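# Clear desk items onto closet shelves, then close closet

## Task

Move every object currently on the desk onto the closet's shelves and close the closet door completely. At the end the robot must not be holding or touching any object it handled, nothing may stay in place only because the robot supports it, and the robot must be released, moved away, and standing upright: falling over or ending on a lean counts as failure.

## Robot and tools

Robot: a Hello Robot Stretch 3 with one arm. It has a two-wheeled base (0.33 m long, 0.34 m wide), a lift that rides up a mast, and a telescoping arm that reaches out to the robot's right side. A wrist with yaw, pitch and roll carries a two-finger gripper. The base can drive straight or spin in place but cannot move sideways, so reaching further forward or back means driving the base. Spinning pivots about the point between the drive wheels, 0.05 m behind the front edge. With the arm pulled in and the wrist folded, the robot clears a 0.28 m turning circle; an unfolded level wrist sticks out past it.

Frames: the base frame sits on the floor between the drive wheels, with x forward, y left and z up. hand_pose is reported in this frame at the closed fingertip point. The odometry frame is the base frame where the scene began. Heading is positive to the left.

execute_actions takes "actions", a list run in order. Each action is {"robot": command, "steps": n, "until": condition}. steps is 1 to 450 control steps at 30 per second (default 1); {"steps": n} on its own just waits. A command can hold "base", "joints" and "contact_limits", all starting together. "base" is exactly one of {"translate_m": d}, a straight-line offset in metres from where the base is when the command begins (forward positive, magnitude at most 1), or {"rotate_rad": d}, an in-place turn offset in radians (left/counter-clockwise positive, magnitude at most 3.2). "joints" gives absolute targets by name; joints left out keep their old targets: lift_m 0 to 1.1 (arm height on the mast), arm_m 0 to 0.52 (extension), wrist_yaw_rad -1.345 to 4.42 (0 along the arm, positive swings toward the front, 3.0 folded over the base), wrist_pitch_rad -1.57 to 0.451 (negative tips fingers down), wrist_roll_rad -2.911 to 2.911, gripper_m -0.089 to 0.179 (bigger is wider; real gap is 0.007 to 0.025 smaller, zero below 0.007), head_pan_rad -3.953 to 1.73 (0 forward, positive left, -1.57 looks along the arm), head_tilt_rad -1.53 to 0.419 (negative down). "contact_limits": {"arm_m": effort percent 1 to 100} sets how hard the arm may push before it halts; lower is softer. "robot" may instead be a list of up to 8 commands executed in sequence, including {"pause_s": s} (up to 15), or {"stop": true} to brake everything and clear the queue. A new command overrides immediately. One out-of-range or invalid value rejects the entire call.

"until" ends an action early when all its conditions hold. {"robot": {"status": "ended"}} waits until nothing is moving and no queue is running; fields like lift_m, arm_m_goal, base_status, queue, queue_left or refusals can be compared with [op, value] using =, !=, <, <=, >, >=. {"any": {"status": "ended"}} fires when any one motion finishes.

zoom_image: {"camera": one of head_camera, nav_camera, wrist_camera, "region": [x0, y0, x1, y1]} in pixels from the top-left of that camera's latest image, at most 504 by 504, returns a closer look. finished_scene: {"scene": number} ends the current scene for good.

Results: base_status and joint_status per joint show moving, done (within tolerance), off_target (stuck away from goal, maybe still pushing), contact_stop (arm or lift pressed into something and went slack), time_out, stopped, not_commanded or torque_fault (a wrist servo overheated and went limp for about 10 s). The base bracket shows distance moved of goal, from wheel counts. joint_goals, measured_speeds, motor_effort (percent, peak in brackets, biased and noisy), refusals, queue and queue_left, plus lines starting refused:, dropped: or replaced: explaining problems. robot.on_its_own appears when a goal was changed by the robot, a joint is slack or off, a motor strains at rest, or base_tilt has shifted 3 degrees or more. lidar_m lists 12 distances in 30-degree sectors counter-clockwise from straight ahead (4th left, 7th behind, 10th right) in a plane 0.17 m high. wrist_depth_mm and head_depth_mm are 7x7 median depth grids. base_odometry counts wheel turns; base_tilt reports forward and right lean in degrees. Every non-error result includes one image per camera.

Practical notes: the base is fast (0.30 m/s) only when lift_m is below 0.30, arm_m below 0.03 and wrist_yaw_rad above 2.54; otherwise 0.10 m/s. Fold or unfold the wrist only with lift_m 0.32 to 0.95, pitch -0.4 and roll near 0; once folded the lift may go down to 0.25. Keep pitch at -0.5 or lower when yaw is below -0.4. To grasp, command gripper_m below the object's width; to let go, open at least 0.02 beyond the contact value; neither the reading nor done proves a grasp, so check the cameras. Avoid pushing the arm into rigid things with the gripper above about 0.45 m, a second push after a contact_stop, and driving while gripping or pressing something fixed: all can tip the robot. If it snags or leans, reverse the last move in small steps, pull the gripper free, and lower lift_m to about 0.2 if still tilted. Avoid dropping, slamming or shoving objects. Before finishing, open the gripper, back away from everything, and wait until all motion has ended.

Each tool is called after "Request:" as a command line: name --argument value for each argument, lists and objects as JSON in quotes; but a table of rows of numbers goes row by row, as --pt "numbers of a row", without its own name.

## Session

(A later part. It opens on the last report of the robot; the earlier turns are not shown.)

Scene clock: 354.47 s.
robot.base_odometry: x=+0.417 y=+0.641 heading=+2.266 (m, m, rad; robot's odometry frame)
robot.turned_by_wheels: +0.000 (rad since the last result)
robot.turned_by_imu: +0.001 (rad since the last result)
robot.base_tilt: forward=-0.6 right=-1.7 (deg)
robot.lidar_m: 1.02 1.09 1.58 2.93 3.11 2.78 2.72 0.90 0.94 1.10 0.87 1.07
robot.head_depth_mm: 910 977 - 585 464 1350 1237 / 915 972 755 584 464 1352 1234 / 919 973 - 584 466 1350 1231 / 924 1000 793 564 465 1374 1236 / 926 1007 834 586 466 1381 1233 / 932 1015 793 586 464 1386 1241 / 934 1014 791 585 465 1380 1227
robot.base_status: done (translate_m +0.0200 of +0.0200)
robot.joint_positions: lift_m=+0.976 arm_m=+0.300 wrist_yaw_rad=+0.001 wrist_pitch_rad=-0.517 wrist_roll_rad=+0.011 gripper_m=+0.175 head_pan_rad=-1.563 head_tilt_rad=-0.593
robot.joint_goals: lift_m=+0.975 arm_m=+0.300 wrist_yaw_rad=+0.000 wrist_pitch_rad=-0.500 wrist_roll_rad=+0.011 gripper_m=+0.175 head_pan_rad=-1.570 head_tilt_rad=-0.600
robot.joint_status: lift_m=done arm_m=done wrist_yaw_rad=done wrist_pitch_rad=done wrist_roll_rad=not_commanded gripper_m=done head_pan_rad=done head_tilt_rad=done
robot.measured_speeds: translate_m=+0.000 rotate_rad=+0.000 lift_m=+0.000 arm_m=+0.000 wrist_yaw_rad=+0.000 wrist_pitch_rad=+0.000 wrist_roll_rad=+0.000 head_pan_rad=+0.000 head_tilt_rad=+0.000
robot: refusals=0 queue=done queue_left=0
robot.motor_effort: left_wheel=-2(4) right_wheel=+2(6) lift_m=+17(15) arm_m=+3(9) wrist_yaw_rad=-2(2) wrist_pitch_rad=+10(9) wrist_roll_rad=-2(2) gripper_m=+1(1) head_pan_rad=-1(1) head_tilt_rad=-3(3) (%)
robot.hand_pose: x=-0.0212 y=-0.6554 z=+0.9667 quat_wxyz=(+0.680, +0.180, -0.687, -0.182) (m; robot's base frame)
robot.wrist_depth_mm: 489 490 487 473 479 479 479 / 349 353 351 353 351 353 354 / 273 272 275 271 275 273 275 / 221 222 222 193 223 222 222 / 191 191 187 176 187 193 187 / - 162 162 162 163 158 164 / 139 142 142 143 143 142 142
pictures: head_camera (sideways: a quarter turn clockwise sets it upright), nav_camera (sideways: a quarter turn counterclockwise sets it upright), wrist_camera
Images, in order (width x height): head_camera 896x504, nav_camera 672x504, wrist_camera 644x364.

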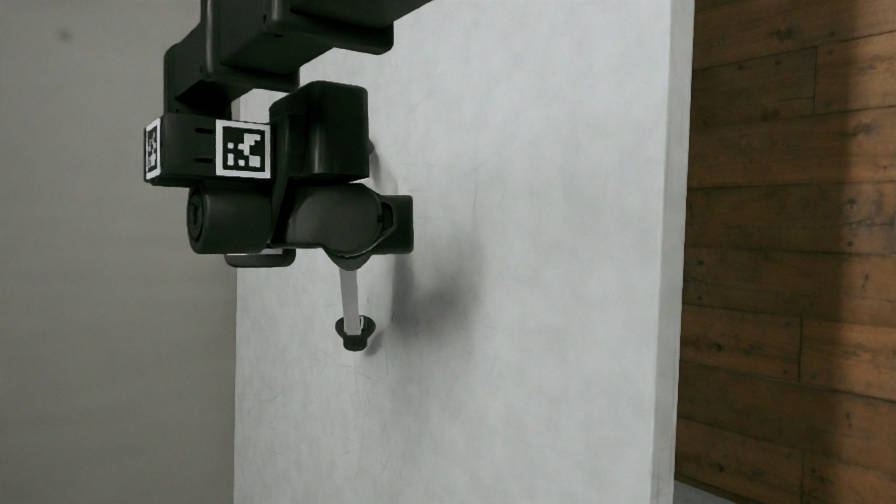

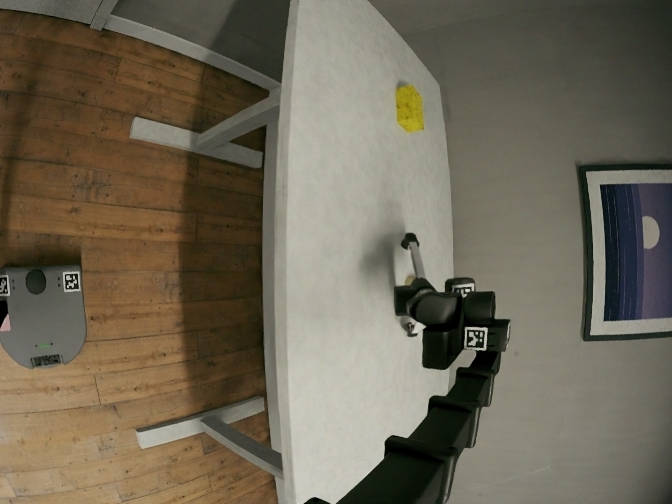

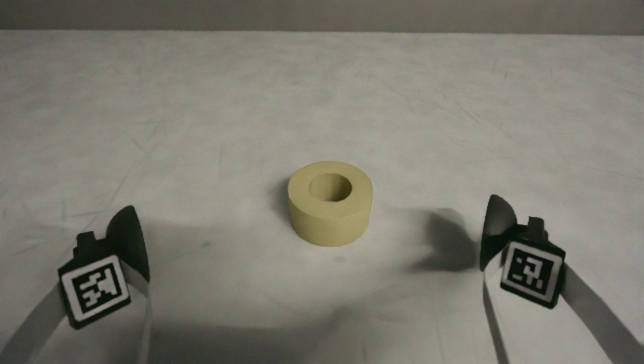

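Request:
execute_actions --actions '[{"robot":[{"joints":{"arm_m":0.345,"lift_m":0.966},"base":{"translate_m":-0.008}},{"joints":{"gripper_m":0.035}},{"joints":{"lift_m":1.06}}],"steps":300,"until":{"robot":{"status":"ended"}}}]'

Scene clock: 363.10 s.
robot.base_odometry: x=+0.422 y=+0.635 heading=+2.266 (m, m, rad; robot's odometry frame)
robot.turned_by_wheels: +0.000 (rad since the last result)
robot.turned_by_imu: +0.001 (rad since the last result)
robot.base_tilt: forward=-0.6 right=-1.7 (deg)
robot.lidar_m: 1.03 1.10 1.59 2.93 3.13 2.77 2.71 0.89 0.93 1.10 0.87 1.08
robot.head_depth_mm: - 991 793 584 464 1355 1241 / - 1028 791 585 464 1344 1233 / - - 792 588 465 1350 1235 / 911 - 754 586 465 1387 1236 / 924 1010 790 586 464 1372 1242 / 932 1016 791 585 465 1382 1232 / 933 1014 789 585 464 1379 1236
robot.base_status: done (translate_m -0.0080 of -0.0080)
robot.joint_positions: lift_m=+1.059 arm_m=+0.345 wrist_yaw_rad=-0.002 wrist_pitch_rad=-0.514 wrist_roll_rad=+0.008 gripper_m=+0.036 head_pan_rad=-1.563 head_tilt_rad=-0.593
robot.joint_goals: lift_m=+1.060 arm_m=+0.345 wrist_yaw_rad=+0.000 wrist_pitch_rad=-0.500 wrist_roll_rad=+0.008 gripper_m=+0.035 head_pan_rad=-1.570 head_tilt_rad=-0.600
robot.joint_status: lift_m=done arm_m=done wrist_yaw_rad=done wrist_pitch_rad=done wrist_roll_rad=not_commanded gripper_m=done head_pan_rad=done head_tilt_rad=done
robot.measured_speeds: translate_m=+0.000 rotate_rad=+0.000 lift_m=+0.000 arm_m=+0.000 wrist_yaw_rad=+0.000 wrist_pitch_rad=+0.000 wrist_roll_rad=+0.000 head_pan_rad=+0.000 head_tilt_rad=+0.000
robot: refusals=0 queue=done queue_left=0
robot.motor_effort: left_wheel=-3(7) right_wheel=+3(3) lift_m=+43(40) arm_m=+3(4) wrist_yaw_rad=+1(1) wrist_pitch_rad=+8(16) wrist_roll_rad=-1(2) gripper_m=-11(100) head_pan_rad=-2(1) head_tilt_rad=-3(3) (%)
robot.hand_pose: x=-0.0220 y=-0.7009 z=+1.0512 quat_wxyz=(+0.681, +0.178, -0.686, -0.182) (m; robot's base frame)
robot.wrist_depth_mm: 464 459 456 466 458 449 450 / 506 511 503 498 496 506 494 / 422 428 432 426 423 424 427 / 349 344 345 348 346 348 345 / 291 293 297 157 300 294 294 / 252 254 239 135 248 252 254 / 223 223 222 213 223 223 225
pictures: head_camera (sideways: a quarter turn clockwise sets it upright), nav_camera (sideways: a quarter turn counterclockwise sets it upright), wrist_camera
Images, in order (width x height): head_camera 896x504, nav_camera 672x504, wrist_camera 644x364.

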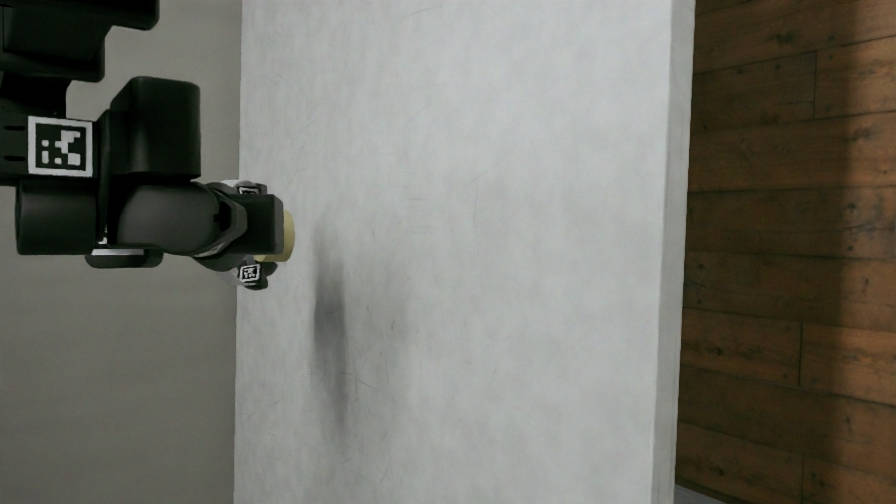

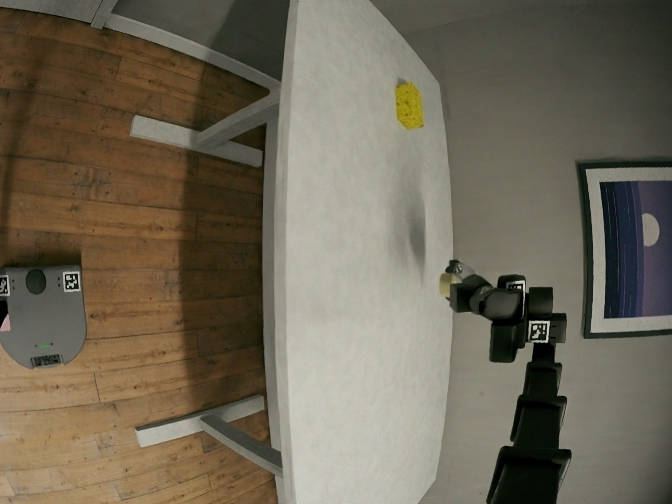

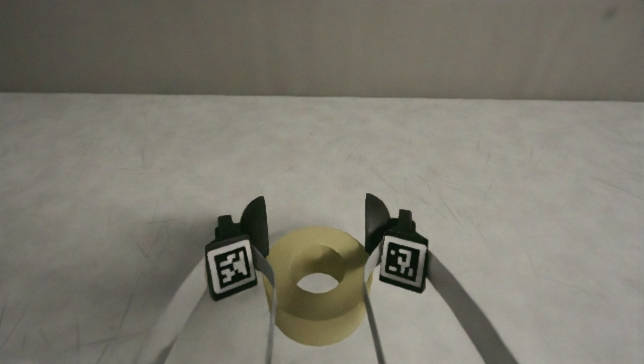

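Request:
execute_actions --actions '[{"robot":[{"joints":{"arm_m":0.0,"lift_m":1.08},"base":{"translate_m":-0.41}},{"joints":{"wrist_yaw_rad":1.4}},{"base":{"rotate_rad":1.555}},{"base":{"translate_m":1.0},"joints":{"lift_m":0.92}},{"base":{"translate_m":1.0}},{"base":{"translate_m":0.58}},{"base":{"rotate_rad":1.555}},{"joints":{"head_tilt_rad":-0.45,"wrist_yaw_rad":0.0}}],"steps":450,"until":{"robot":{"status":"ended"}}},{"steps":450,"until":{"robot":{"status":"ended"}}},{"steps":450,"until":{"robot":{"status":"ended"}}},{"steps":450,"until":{"robot":{"status":"ended"}}}]'

Scene clock: 412.10 s.
robot.base_odometry: x=-1.323 y=-1.301 heading=-0.907 (m, m, rad; robot's odometry frame)
robot.turned_by_wheels: +3.110 (rad since the last result)
robot.turned_by_imu: +3.142 (rad since the last result)
robot.base_tilt: forward=-0.6 right=-1.7 (deg)
robot.lidar_m: 2.18 2.30 3.26 3.65 2.16 1.63 1.59 0.51 0.42 1.11 0.49 0.58
robot.head_depth_mm: 915 958 1009 940 990 1019 - / 921 977 1090 979 1231 1048 - / 922 962 1089 979 1226 1111 - / 925 965 1089 881 1233 1123 - / 927 971 1095 980 1235 1049 1331 / 930 971 1096 975 1237 1043 1337 / 937 976 1097 980 1228 1047 1333
robot.base_status: done (rotate_rad +1.5549 of +1.5550)
robot.joint_positions: lift_m=+0.921 arm_m=+0.000 wrist_yaw_rad=+0.003 wrist_pitch_rad=-0.515 wrist_roll_rad=+0.008 gripper_m=+0.036 head_pan_rad=-1.563 head_tilt_rad=-0.458
robot.joint_goals: lift_m=+0.920 arm_m=+0.000 wrist_yaw_rad=+0.000 wrist_pitch_rad=-0.500 wrist_roll_rad=+0.008 gripper_m=+0.035 head_pan_rad=-1.570 head_tilt_rad=-0.450
robot.joint_status: lift_m=done arm_m=done wrist_yaw_rad=done wrist_pitch_rad=done wrist_roll_rad=not_commanded gripper_m=done head_pan_rad=done head_tilt_rad=done
robot.measured_speeds: translate_m=+0.000 rotate_rad=+0.000 lift_m=+0.000 arm_m=+0.000 wrist_yaw_rad=+0.000 wrist_pitch_rad=+0.000 wrist_roll_rad=+0.000 head_pan_rad=+0.000 head_tilt_rad=+0.000
robot: refusals=0 queue=done queue_left=0
robot.motor_effort: left_wheel=-3(8) right_wheel=+3(6) lift_m=+17(44) arm_m=-2(0) wrist_yaw_rad=-2(3) wrist_pitch_rad=+9(9) wrist_roll_rad=-1(1) gripper_m=-10(10) head_pan_rad=-2(1) head_tilt_rad=+2(12) (%)
robot.hand_pose: x=-0.0210 y=-0.3565 z=+0.9120 quat_wxyz=(+0.682, +0.180, -0.686, -0.180) (m; robot's base frame)
robot.wrist_depth_mm: 684 697 690 709 706 510 338 / 532 518 529 515 489 468 227 / 963 975 964 978 960 506 227 / 877 843 858 863 830 498 227 / 770 772 772 156 720 341 227 / - - - 135 - 338 229 / 363 - - 946 942 313 256
pictures: head_camera (sideways: a quarter turn clockwise sets it upright), nav_camera (sideways: a quarter turn counterclockwise sets it upright), wrist_camera
Images, in order (width x height): head_camera 896x504, nav_camera 672x504, wrist_camera 644x364.

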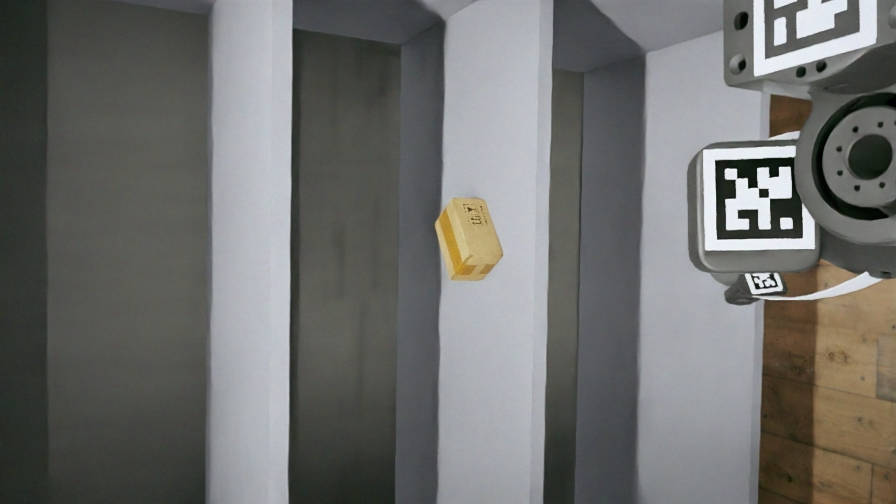

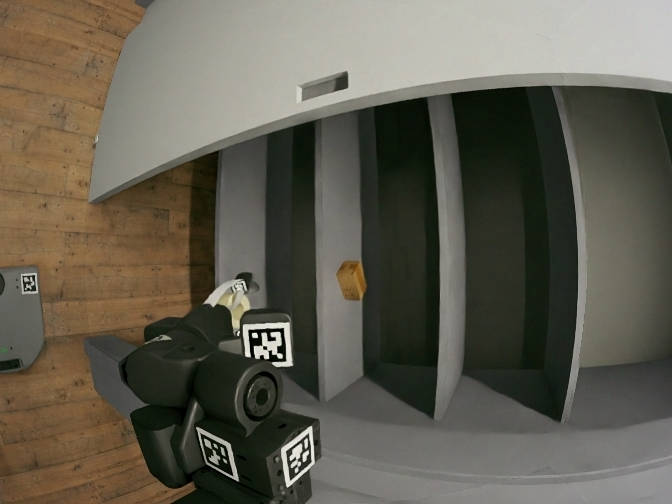

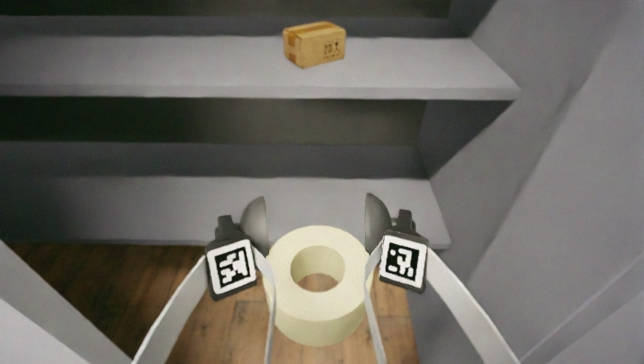

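Request:
execute_actions --actions '[{"robot":[{"base":{"translate_m":0.15}},{"joints":{"arm_m":0.42}},{"joints":{"lift_m":0.862}},{"joints":{"gripper_m":0.11}},{"joints":{"lift_m":0.91}},{"joints":{"arm_m":0.0}}],"steps":450,"until":{"robot":{"status":"ended"}}},{"steps":200,"until":{"robot":{"status":"ended"}}}]'

Scene clock: 430.17 s.
robot.base_odometry: x=-1.230 y=-1.419 heading=-0.907 (m, m, rad; robot's odometry frame)
robot.turned_by_wheels: +0.000 (rad since the last result)
robot.turned_by_imu: +0.003 (rad since the last result)
robot.base_tilt: forward=-0.5 right=-1.7 (deg)
robot.lidar_m: 2.03 2.14 3.03 3.19 2.37 1.79 1.74 0.52 0.53 1.12 0.42 0.59
robot.head_depth_mm: 924 976 1079 984 1238 1066 - / 926 967 1090 895 1234 1087 - / 923 973 1092 985 1233 1097 - / 930 978 1094 983 1223 1082 - / 933 978 1102 980 1241 1081 1336 / 937 979 1102 983 1193 1022 593 / 929 846 384 412 452 500 570
robot.base_status: done (translate_m +0.1500 of +0.1500)
robot.joint_positions: lift_m=+0.909 arm_m=+0.000 wrist_yaw_rad=+0.001 wrist_pitch_rad=-0.513 wrist_roll_rad=+0.008 gripper_m=+0.110 head_pan_rad=-1.563 head_tilt_rad=-0.458
robot.joint_goals: lift_m=+0.910 arm_m=+0.000 wrist_yaw_rad=+0.000 wrist_pitch_rad=-0.500 wrist_roll_rad=+0.008 gripper_m=+0.110 head_pan_rad=-1.570 head_tilt_rad=-0.450
robot.joint_status: lift_m=done arm_m=done wrist_yaw_rad=done wrist_pitch_rad=done wrist_roll_rad=not_commanded gripper_m=done head_pan_rad=done head_tilt_rad=done
robot.measured_speeds: translate_m=+0.000 rotate_rad=+0.000 lift_m=+0.000 arm_m=+0.000 wrist_yaw_rad=+0.000 wrist_pitch_rad=+0.000 wrist_roll_rad=+0.000 head_pan_rad=+0.000 head_tilt_rad=+0.000
robot: refusals=0 queue=done queue_left=0
robot.motor_effort: left_wheel=-3(5) right_wheel=+2(7) lift_m=+43(46) arm_m=-3(3) wrist_yaw_rad=-1(2) wrist_pitch_rad=+7(9) wrist_roll_rad=-1(1) gripper_m=+1(100) head_pan_rad=-1(1) head_tilt_rad=+3(3) (%)
robot.hand_pose: x=-0.0213 y=-0.3568 z=+0.9015 quat_wxyz=(+0.682, +0.179, -0.686, -0.180) (m; robot's base frame)
robot.wrist_depth_mm: 652 671 652 660 606 675 510 / 172 495 496 479 499 503 474 / 177 945 957 939 978 739 501 / 194 786 844 875 867 763 497 / 228 240 772 769 775 711 498 / 277 277 - - - 705 398 / 352 352 964 967 969 808 393
pictures: head_camera (sideways: a quarter turn clockwise sets it upright), nav_camera (sideways: a quarter turn counterclockwise sets it upright), wrist_camera
Images, in order (width x height): head_camera 896x504, nav_camera 672x504, wrist_camera 644x364.

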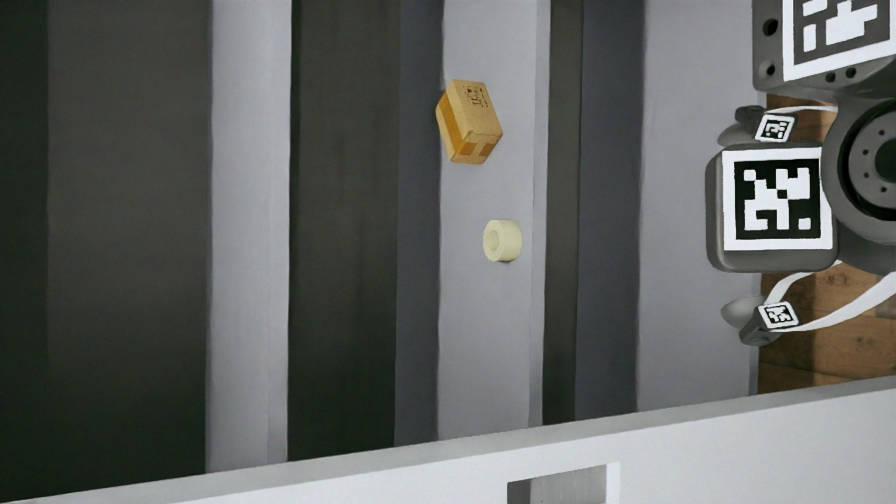

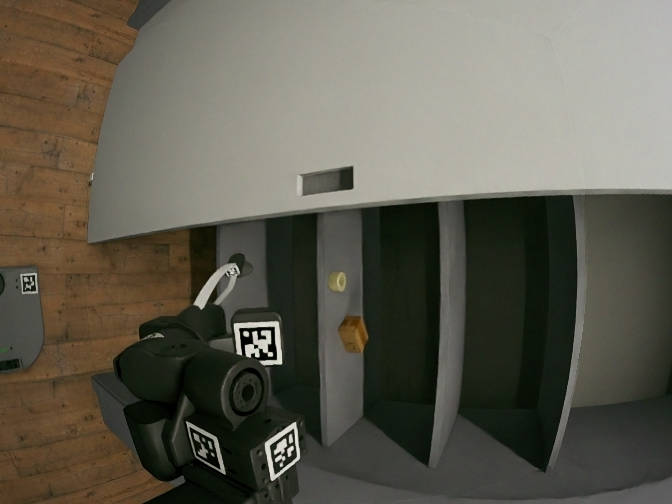

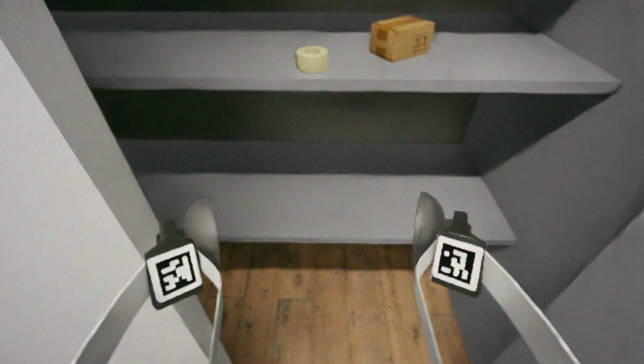

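Request:
execute_actions --actions '[{"robot":[{"base":{"translate_m":-0.15}},{"joints":{"wrist_yaw_rad":3.0,"wrist_pitch_rad":-0.4}},{"joints":{"lift_m":0.28},"base":{"rotate_rad":1.555}},{"base":{"translate_m":1.0}},{"base":{"translate_m":1.0}},{"base":{"translate_m":0.58}},{"base":{"rotate_rad":1.555},"joints":{"lift_m":0.9,"head_tilt_rad":-0.6}},{"joints":{"wrist_yaw_rad":1.6},"base":{"translate_m":0.72}}],"steps":450,"until":{"robot":{"status":"ended"}}},{"steps":450,"until":{"robot":{"status":"ended"}}},{"robot":{"joints":{"lift_m":1.09,"gripper_m":0.175}},"steps":150,"until":{"robot":{"status":"ended"}}}]'

Scene clock: 469.13 s.
robot.base_odometry: x=+0.735 y=+0.256 heading=+2.202 (m, m, rad; robot's odometry frame)
robot.turned_by_wheels: +3.110 (rad since the last result)
robot.turned_by_imu: +3.142 (rad since the last result)
robot.base_tilt: forward=-0.6 right=-1.7 (deg)
robot.lidar_m: 1.45 1.53 2.19 2.94 3.13 2.35 2.28 1.47 0.65 1.08 1.13 1.18
robot.head_depth_mm: - - - - - - - / - - - - - - - / - - - - - - - / 903 - - - 458 - - / 904 967 - - 465 415 - / 902 975 - - 465 415 1266 / 909 984 - - 465 416 1237
robot.base_status: done (rotate_rad +1.5549 of +1.5550)
robot.joint_positions: lift_m=+1.089 arm_m=+0.000 wrist_yaw_rad=+2.998 wrist_pitch_rad=-0.418 wrist_roll_rad=+0.008 gripper_m=+0.175 head_pan_rad=-1.563 head_tilt_rad=-0.593
robot.joint_goals: lift_m=+1.090 arm_m=+0.000 wrist_yaw_rad=+3.000 wrist_pitch_rad=-0.400 wrist_roll_rad=+0.008 gripper_m=+0.175 head_pan_rad=-1.570 head_tilt_rad=-0.600
robot.joint_status: lift_m=done arm_m=done wrist_yaw_rad=done wrist_pitch_rad=done wrist_roll_rad=not_commanded gripper_m=done head_pan_rad=done head_tilt_rad=done
robot.measured_speeds: translate_m=+0.000 rotate_rad=+0.000 lift_m=+0.000 arm_m=+0.000 wrist_yaw_rad=+0.000 wrist_pitch_rad=+0.000 wrist_roll_rad=+0.000 head_pan_rad=+0.000 head_tilt_rad=+0.000
robot: refusals=0 queue=done queue_left=0
robot.motor_effort: left_wheel=-2(9) right_wheel=+2(10) lift_m=+43(42) arm_m=-2(2) wrist_yaw_rad=+1(3) wrist_pitch_rad=+11(12) wrist_roll_rad=-1(1) gripper_m=+1(100) head_pan_rad=-2(1) head_tilt_rad=-3(10) (%)
robot.hand_pose: x=+0.0108 y=+0.0768 z=+1.1022 quat_wxyz=(+0.196, +0.703, +0.096, +0.677) (m; robot's base frame)
robot.wrist_depth_mm: - - - - - - - / - - - - - - - / - - - - - - - / - - - - - - - / - - - - - - - / - - - - - - - / - - - - - - -
pictures: head_camera (sideways: a quarter turn clockwise sets it upright), nav_camera (sideways: a quarter turn counterclockwise sets it upright), wrist_camera
Images, in order (width x height): head_camera 896x504, nav_camera 672x504, wrist_camera 644x364.

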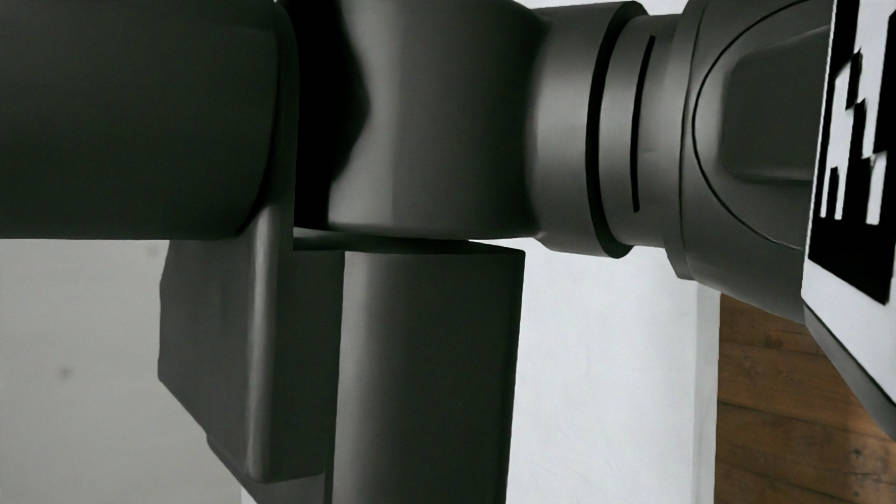

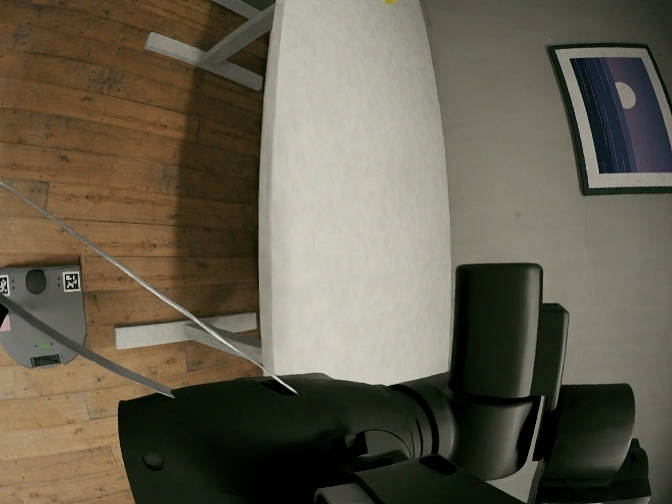

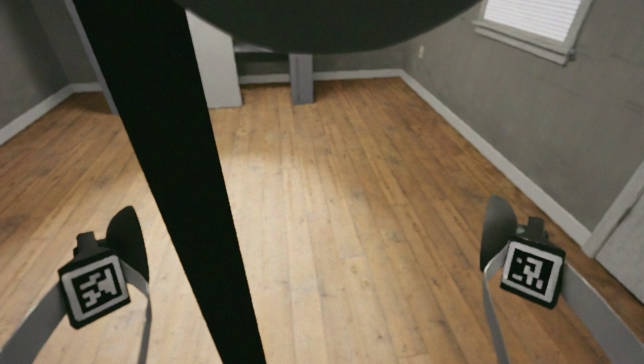

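Request:
execute_actions --actions '[{"robot":[{"joints":{"lift_m":0.9}},{"joints":{"wrist_yaw_rad":1.6},"base":{"translate_m":0.95}},{"joints":{"lift_m":1.08}},{"joints":{"wrist_yaw_rad":0.0}}],"steps":450,"until":{"robot":{"status":"ended"}}},{"steps":450,"until":{"robot":{"status":"ended"}}}]'

Scene clock: 489.27 s.
robot.base_odometry: x=+0.174 y=+1.022 heading=+2.202 (m, m, rad; robot's odometry frame)
robot.turned_by_wheels: +0.000 (rad since the last result)
robot.turned_by_imu: +0.011 (rad since the last result)
robot.base_tilt: forward=-0.5 right=-1.7 (deg)
robot.lidar_m: 0.50 0.54 0.77 2.53 3.78 3.31 3.24 1.33 1.15 0.67 0.72 0.55
robot.head_depth_mm: - - - - - 1384 1230 / - - - - - - 1225 / - - - - - - 1244 / 936 - 719 - 459 1347 1200 / 940 1018 794 554 465 1372 1238 / 945 1039 833 565 465 1415 1239 / 947 1046 1171 609 465 1415 1229
robot.base_status: done (translate_m +0.9500 of +0.9500)
robot.joint_positions: lift_m=+1.079 arm_m=+0.000 wrist_yaw_rad=+0.003 wrist_pitch_rad=-0.418 wrist_roll_rad=+0.008 gripper_m=+0.175 head_pan_rad=-1.563 head_tilt_rad=-0.593
robot.joint_goals: lift_m=+1.080 arm_m=+0.000 wrist_yaw_rad=+0.000 wrist_pitch_rad=-0.400 wrist_roll_rad=+0.008 gripper_m=+0.175 head_pan_rad=-1.570 head_tilt_rad=-0.600
robot.joint_status: lift_m=done arm_m=done wrist_yaw_rad=done wrist_pitch_rad=done wrist_roll_rad=not_commanded gripper_m=done head_pan_rad=done head_tilt_rad=done
robot.measured_speeds: translate_m=+0.000 rotate_rad=+0.000 lift_m=+0.000 arm_m=+0.000 wrist_yaw_rad=+0.000 wrist_pitch_rad=+0.000 wrist_roll_rad=+0.000 head_pan_rad=+0.000 head_tilt_rad=+0.000
robot: refusals=0 queue=done queue_left=0
robot.motor_effort: left_wheel=-3(4) right_wheel=+2(6) lift_m=+43(46) arm_m=-3(3) wrist_yaw_rad=-3(5) wrist_pitch_rad=+10(10) wrist_roll_rad=-1(1) gripper_m=+1(1) head_pan_rad=-2(1) head_tilt_rad=-2(3) (%)
robot.hand_pose: x=-0.0209 y=-0.3698 z=+1.0922 quat_wxyz=(+0.689, +0.147, -0.694, -0.147) (m; robot's base frame)
robot.wrist_depth_mm: 597 757 776 786 769 740 767 / 600 810 855 835 793 810 787 / 596 873 607 539 539 580 571 / 600 805 445 441 443 441 438 / 580 379 360 357 360 371 357 / 573 308 304 303 306 298 309 / 263 261 264 264 262 266 264
pictures: head_camera (sideways: a quarter turn clockwise sets it upright), nav_camera (sideways: a quarter turn counterclockwise sets it upright), wrist_camera
Images, in order (width x height): head_camera 896x504, nav_camera 672x504, wrist_camera 644x364.

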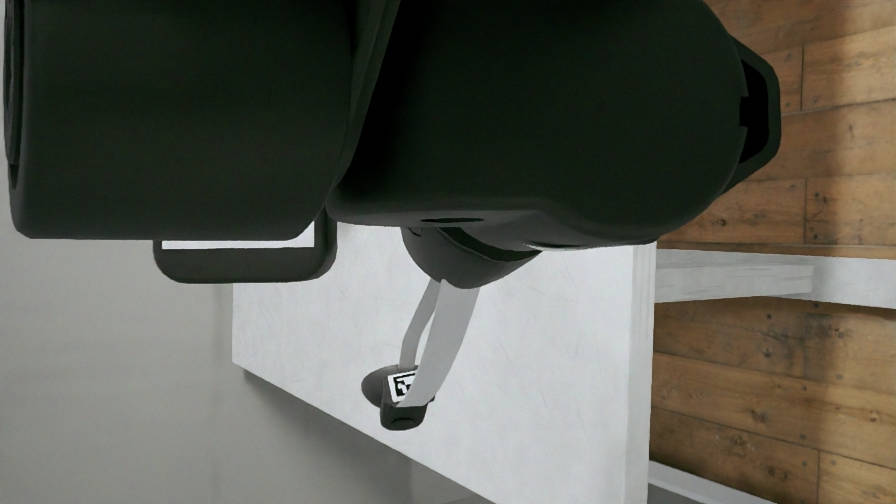

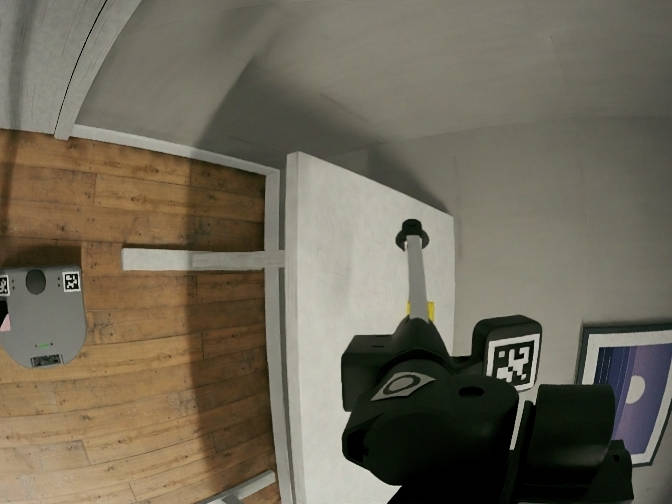

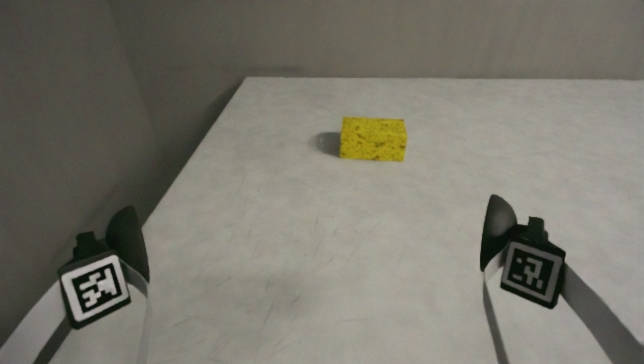

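Request:
execute_actions --actions '[{"robot":[{"base":{"translate_m":-0.09},"joints":{"wrist_pitch_rad":-0.5,"arm_m":0.2}}],"steps":300,"until":{"robot":{"status":"ended"}}},{"robot":{"joints":{"lift_m":0.99,"arm_m":0.27}},"steps":200,"until":{"robot":{"status":"ended"}}}]'

Scene clock: 496.30 s.
robot.base_odometry: x=+0.227 y=+0.950 heading=+2.202 (m, m, rad; robot's odometry frame)
robot.turned_by_wheels: +0.000 (rad since the last result)
robot.turned_by_imu: +0.000 (rad since the last result)
robot.base_tilt: forward=-0.6 right=-1.7 (deg)
robot.lidar_m: 0.59 0.63 0.90 2.94 3.80 3.23 3.14 1.25 1.14 0.68 0.84 0.64
robot.head_depth_mm: 926 - 753 587 464 1373 1232 / 924 - - 587 465 1382 1230 / 932 - - 584 465 1415 1236 / 941 1001 696 564 465 1411 1240 / 934 1023 835 585 465 1088 1188 / 944 1017 792 587 465 1420 1232 / 940 1040 795 584 464 1414 1234
robot.base_status: done (translate_m -0.0900 of -0.0900)
robot.joint_positions: lift_m=+0.991 arm_m=+0.270 wrist_yaw_rad=+0.001 wrist_pitch_rad=-0.513 wrist_roll_rad=+0.008 gripper_m=+0.175 head_pan_rad=-1.563 head_tilt_rad=-0.593
robot.joint_goals: lift_m=+0.990 arm_m=+0.270 wrist_yaw_rad=+0.000 wrist_pitch_rad=-0.500 wrist_roll_rad=+0.008 gripper_m=+0.175 head_pan_rad=-1.570 head_tilt_rad=-0.600
robot.joint_status: lift_m=done arm_m=done wrist_yaw_rad=done wrist_pitch_rad=done wrist_roll_rad=not_commanded gripper_m=done head_pan_rad=done head_tilt_rad=done
robot.measured_speeds: translate_m=+0.000 rotate_rad=+0.000 lift_m=+0.000 arm_m=+0.000 wrist_yaw_rad=+0.000 wrist_pitch_rad=+0.000 wrist_roll_rad=+0.000 head_pan_rad=+0.000 head_tilt_rad=+0.000
robot: refusals=0 queue=done queue_left=0
robot.motor_effort: left_wheel=-2(8) right_wheel=+2(3) lift_m=+17(46) arm_m=+4(6) wrist_yaw_rad=-2(2) wrist_pitch_rad=+7(10) wrist_roll_rad=-1(1) gripper_m=+1(0) head_pan_rad=+0(3) head_tilt_rad=-3(3) (%)
robot.hand_pose: x=-0.0213 y=-0.6261 z=+0.9826 quat_wxyz=(+0.682, +0.179, -0.686, -0.180) (m; robot's base frame)
robot.wrist_depth_mm: 555 534 510 515 518 521 509 / 596 388 389 390 393 391 398 / 302 300 293 220 290 301 301 / 244 246 228 199 236 246 249 / 207 210 207 207 207 215 209 / - 179 180 179 179 176 182 / 153 158 158 158 157 159 158
pictures: head_camera (sideways: a quarter turn clockwise sets it upright), nav_camera (sideways: a quarter turn counterclockwise sets it upright), wrist_camera
Images, in order (width x height): head_camera 896x504, nav_camera 672x504, wrist_camera 644x364.

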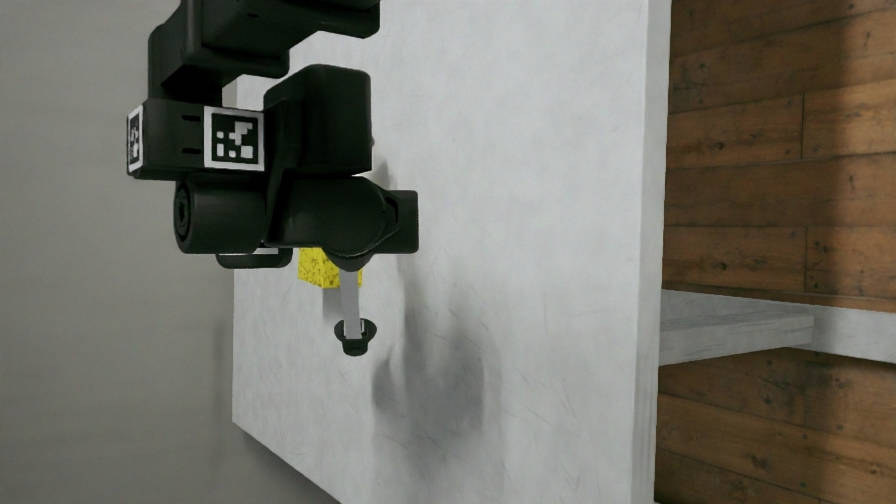

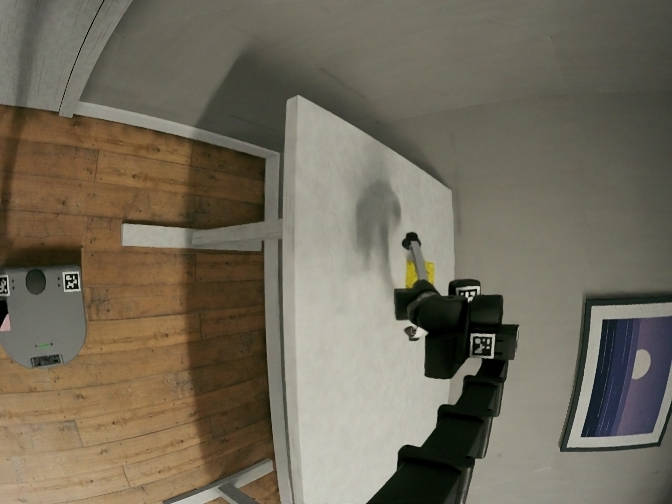

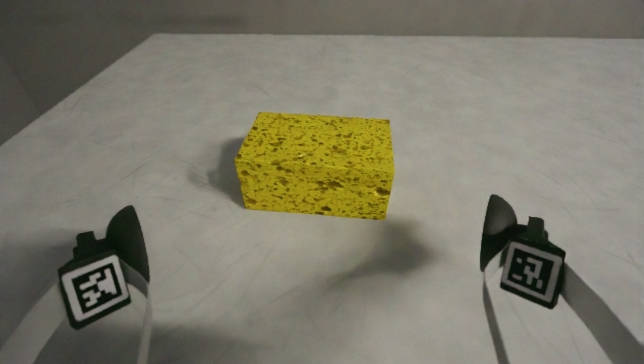

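Request:
execute_actions --actions '[{"robot":[{"joints":{"arm_m":0.36,"lift_m":0.972}},{"joints":{"gripper_m":0.075}},{"joints":{"lift_m":1.07}}],"steps":300,"until":{"robot":{"status":"ended"}}}]'

Scene clock: 503.80 s.
robot.base_odometry: x=+0.227 y=+0.950 heading=+2.202 (m, m, rad; robot's odometry frame)
robot.turned_by_wheels: +0.000 (rad since the last result)
robot.turned_by_imu: +0.001 (rad since the last result)
robot.base_tilt: forward=-0.5 right=-1.8 (deg)
robot.lidar_m: 0.59 0.63 0.90 2.94 3.77 3.25 3.14 1.25 1.14 0.68 0.85 0.64
robot.head_depth_mm: 948 1002 795 584 465 1378 1241 / 934 1026 793 586 465 1381 1238 / - - 792 586 464 1409 1248 / 925 1003 753 585 464 1424 1235 / 939 1016 795 585 464 1091 1193 / 936 1024 792 585 465 1422 1231 / 940 1044 789 583 464 1420 1245
robot.base_status: done (translate_m -0.0900 of -0.0900)
robot.joint_positions: lift_m=+1.069 arm_m=+0.360 wrist_yaw_rad=+0.000 wrist_pitch_rad=-0.513 wrist_roll_rad=+0.008 gripper_m=+0.076 head_pan_rad=-1.563 head_tilt_rad=-0.593
robot.joint_goals: lift_m=+1.070 arm_m=+0.360 wrist_yaw_rad=+0.000 wrist_pitch_rad=-0.500 wrist_roll_rad=+0.008 gripper_m=+0.075 head_pan_rad=-1.570 head_tilt_rad=-0.600
robot.joint_status: lift_m=done arm_m=done wrist_yaw_rad=done wrist_pitch_rad=done wrist_roll_rad=not_commanded gripper_m=done head_pan_rad=done head_tilt_rad=done
robot.measured_speeds: translate_m=+0.000 rotate_rad=+0.000 lift_m=+0.000 arm_m=+0.000 wrist_yaw_rad=+0.000 wrist_pitch_rad=+0.000 wrist_roll_rad=+0.000 head_pan_rad=+0.000 head_tilt_rad=+0.000
robot: refusals=0 queue=done queue_left=0
robot.motor_effort: left_wheel=-2(3) right_wheel=+2(3) lift_m=+43(44) arm_m=+3(8) wrist_yaw_rad=-1(2) wrist_pitch_rad=+8(8) wrist_roll_rad=-1(1) gripper_m=-24(100) head_pan_rad=-3(2) head_tilt_rad=-2(3) (%)
robot.hand_pose: x=-0.0216 y=-0.7160 z=+1.0614 quat_wxyz=(+0.681, +0.179, -0.686, -0.181) (m; robot's base frame)
robot.wrist_depth_mm: 471 464 462 458 461 456 451 / 520 513 524 508 513 504 508 / 585 460 442 442 446 441 445 / 640 362 165 155 363 362 363 / 306 310 131 131 130 308 305 / 264 264 141 121 116 263 266 / 233 231 234 223 222 234 232
pictures: head_camera (sideways: a quarter turn clockwise sets it upright), nav_camera (sideways: a quarter turn counterclockwise sets it upright), wrist_camera
Images, in order (width x height): head_camera 896x504, nav_camera 672x504, wrist_camera 644x364.

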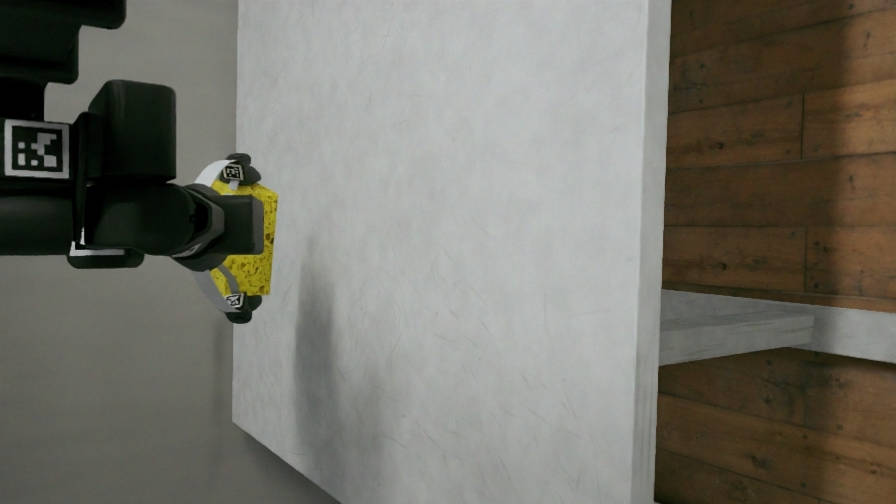

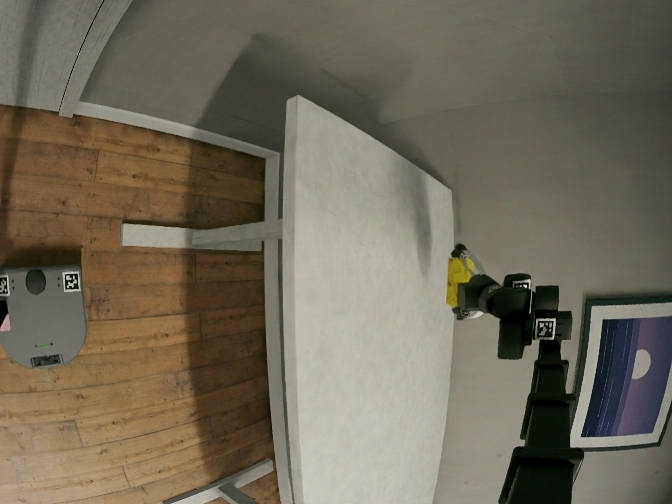

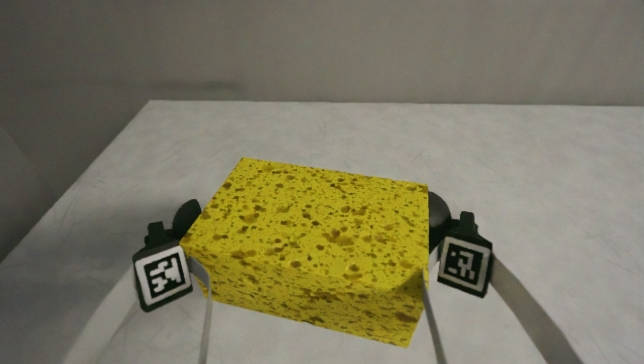

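Request:
execute_actions --actions '[{"robot":[{"joints":{"arm_m":0.0},"base":{"translate_m":-0.85}},{"joints":{"wrist_yaw_rad":1.4}},{"base":{"rotate_rad":1.555}},{"base":{"translate_m":1.0},"joints":{"lift_m":0.56}},{"base":{"translate_m":1.0}},{"base":{"translate_m":0.58}},{"base":{"rotate_rad":1.555}},{"joints":{"head_tilt_rad":-0.8,"wrist_yaw_rad":0.0}}],"steps":450,"until":{"robot":{"status":"ended"}}},{"steps":450,"until":{"robot":{"status":"ended"}}},{"steps":450,"until":{"robot":{"status":"ended"}}},{"steps":450,"until":{"robot":{"status":"ended"}}}]'

Scene clock: 559.17 s.
robot.base_odometry: x=-1.377 y=-1.226 heading=-0.971 (m, m, rad; robot's odometry frame)
robot.turned_by_wheels: +3.110 (rad since the last result)
robot.turned_by_imu: +3.138 (rad since the last result)
robot.base_tilt: forward=-0.6 right=-1.8 (deg)
robot.lidar_m: 2.21 2.31 3.24 3.65 2.15 1.61 1.56 0.52 0.41 1.11 0.50 0.57
robot.head_depth_mm: 928 892 813 617 626 754 1096 / 964 936 1191 1127 1405 920 1022 / 969 937 1248 1127 1495 1268 1183 / 967 900 1252 1127 1482 731 1141 / 973 935 1249 1123 1484 1289 1147 / 977 935 1250 1125 1487 1288 1142 / 980 931 1252 1124 1487 1266 1118
robot.base_status: done (rotate_rad +1.5548 of +1.5550)
robot.joint_positions: lift_m=+0.561 arm_m=+0.000 wrist_yaw_rad=+0.003 wrist_pitch_rad=-0.514 wrist_roll_rad=+0.008 gripper_m=+0.076 head_pan_rad=-1.563 head_tilt_rad=-0.789
robot.joint_goals: lift_m=+0.560 arm_m=+0.000 wrist_yaw_rad=+0.000 wrist_pitch_rad=-0.500 wrist_roll_rad=+0.008 gripper_m=+0.075 head_pan_rad=-1.570 head_tilt_rad=-0.800
robot.joint_status: lift_m=done arm_m=done wrist_yaw_rad=done wrist_pitch_rad=done wrist_roll_rad=not_commanded gripper_m=done head_pan_rad=done head_tilt_rad=done
robot.measured_speeds: translate_m=+0.000 rotate_rad=+0.000 lift_m=+0.000 arm_m=+0.000 wrist_yaw_rad=+0.000 wrist_pitch_rad=+0.000 wrist_roll_rad=+0.000 head_pan_rad=+0.000 head_tilt_rad=+0.000
robot: refusals=0 queue=done queue_left=0
robot.motor_effort: left_wheel=-3(8) right_wheel=+2(5) lift_m=+17(39) arm_m=-2(3) wrist_yaw_rad=-2(6) wrist_pitch_rad=+8(8) wrist_roll_rad=-1(1) gripper_m=-24(24) head_pan_rad=-1(1) head_tilt_rad=-4(15) (%)
robot.hand_pose: x=-0.0210 y=-0.3566 z=+0.5522 quat_wxyz=(+0.682, +0.180, -0.686, -0.180) (m; robot's base frame)
robot.wrist_depth_mm: 756 750 752 739 713 441 193 / 540 532 541 544 549 451 192 / - - 994 962 774 439 194 / - - 164 154 626 290 193 / 842 844 131 130 129 268 193 / 729 726 141 121 117 272 208 / 361 649 642 611 404 314 267
pictures: head_camera (sideways: a quarter turn clockwise sets it upright), nav_camera (sideways: a quarter turn counterclockwise sets it upright), wrist_camera
Images, in order (width x height): head_camera 896x504, nav_camera 672x504, wrist_camera 644x364.

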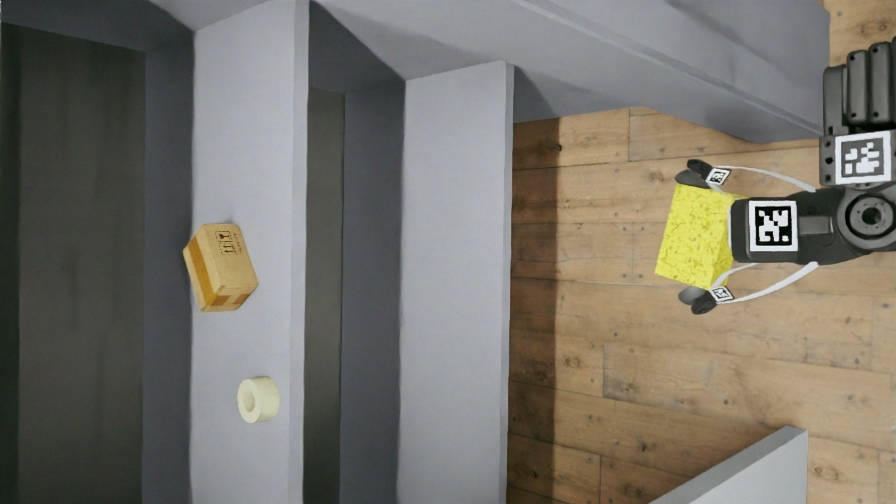

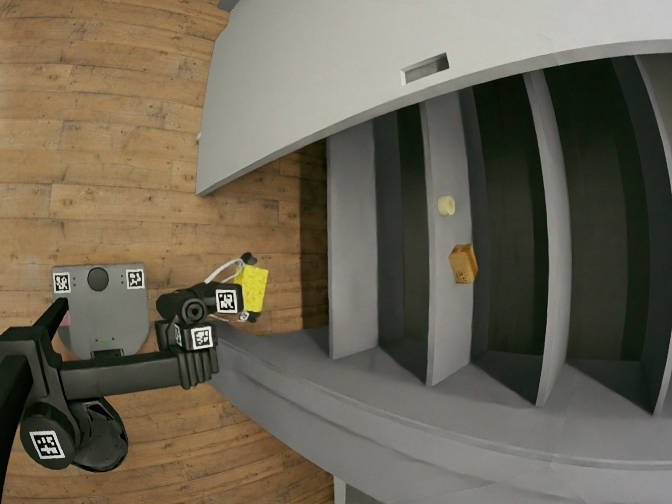

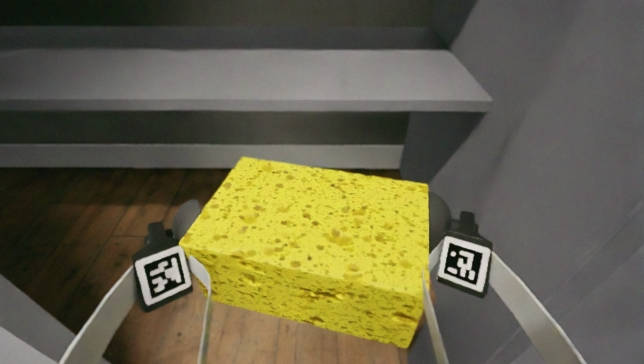

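Request:
execute_actions --actions '[{"robot":[{"base":{"translate_m":0.06}},{"joints":{"arm_m":0.46}},{"joints":{"lift_m":0.52}}],"steps":400,"until":{"robot":{"status":"ended"}}}]'

Scene clock: 570.10 s.
robot.base_odometry: x=-1.343 y=-1.276 heading=-0.971 (m, m, rad; robot's odometry frame)
robot.turned_by_wheels: +0.000 (rad since the last result)
robot.turned_by_imu: +0.002 (rad since the last result)
robot.base_tilt: forward=-0.6 right=-1.7 (deg)
robot.lidar_m: 2.14 2.25 3.15 3.20 2.23 1.66 1.62 0.52 0.44 1.11 0.47 0.57
robot.head_depth_mm: 966 936 1003 1071 1054 827 1094 / 969 929 1248 1118 1452 1287 - / 969 931 1244 - 1491 1301 1143 / 972 930 1249 1098 1492 1290 1142 / 978 931 1246 1127 1486 1287 1140 / 980 932 1246 1123 1496 1293 1119 / 981 931 1269 1125 1482 884 1120
robot.base_status: done (translate_m +0.0600 of +0.0600)
robot.joint_positions: lift_m=+0.521 arm_m=+0.460 wrist_yaw_rad=+0.001 wrist_pitch_rad=-0.514 wrist_roll_rad=+0.008 gripper_m=+0.076 head_pan_rad=-1.563 head_tilt_rad=-0.790
robot.joint_goals: lift_m=+0.520 arm_m=+0.460 wrist_yaw_rad=+0.000 wrist_pitch_rad=-0.500 wrist_roll_rad=+0.008 gripper_m=+0.075 head_pan_rad=-1.570 head_tilt_rad=-0.800
robot.joint_status: lift_m=done arm_m=done wrist_yaw_rad=done wrist_pitch_rad=done wrist_roll_rad=not_commanded gripper_m=done head_pan_rad=done head_tilt_rad=done
robot.measured_speeds: translate_m=+0.000 rotate_rad=+0.000 lift_m=+0.000 arm_m=+0.000 wrist_yaw_rad=+0.000 wrist_pitch_rad=+0.000 wrist_roll_rad=+0.000 head_pan_rad=+0.000 head_tilt_rad=+0.000
robot: refusals=0 queue=done queue_left=0
robot.motor_effort: left_wheel=-2(5) right_wheel=+2(7) lift_m=+17(15) arm_m=+4(1) wrist_yaw_rad=-1(2) wrist_pitch_rad=+8(8) wrist_roll_rad=-1(1) gripper_m=-24(24) head_pan_rad=-2(3) head_tilt_rad=-4(3) (%)
robot.hand_pose: x=-0.0212 y=-0.8158 z=+0.5122 quat_wxyz=(+0.681, +0.180, -0.686, -0.180) (m; robot's base frame)
robot.wrist_depth_mm: 367 366 368 367 366 364 359 / 401 395 398 396 400 397 385 / 339 340 342 339 343 343 342 / 276 280 166 156 276 278 280 / 232 238 131 130 130 235 235 / 202 203 141 121 116 202 203 / 179 179 179 170 171 178 179
pictures: head_camera (sideways: a quarter turn clockwise sets it upright), nav_camera (sideways: a quarter turn counterclockwise sets it upright), wrist_camera
Images, in order (width x height): head_camera 896x504, nav_camera 672x504, wrist_camera 644x364.

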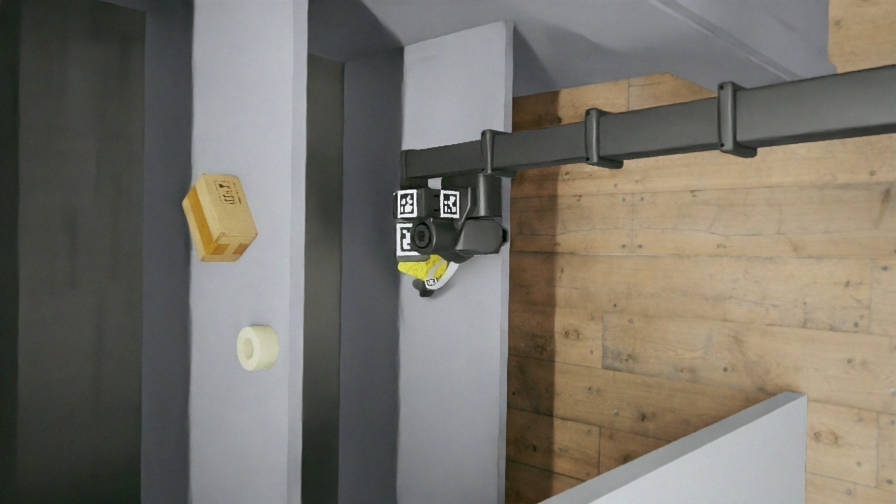

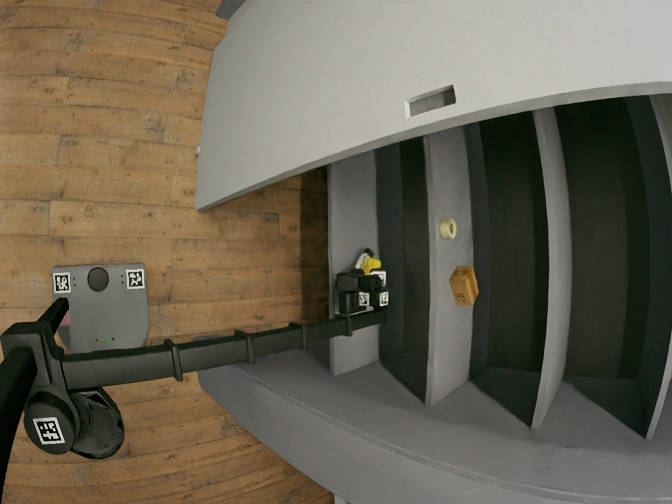

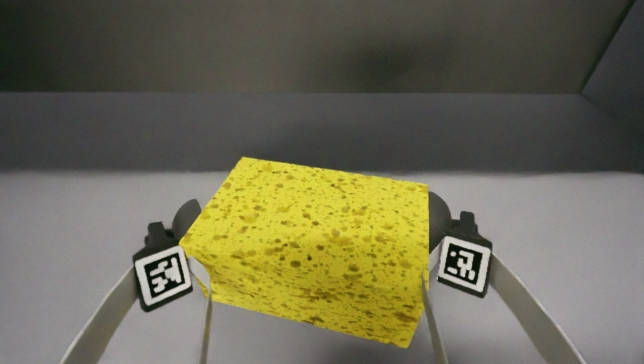

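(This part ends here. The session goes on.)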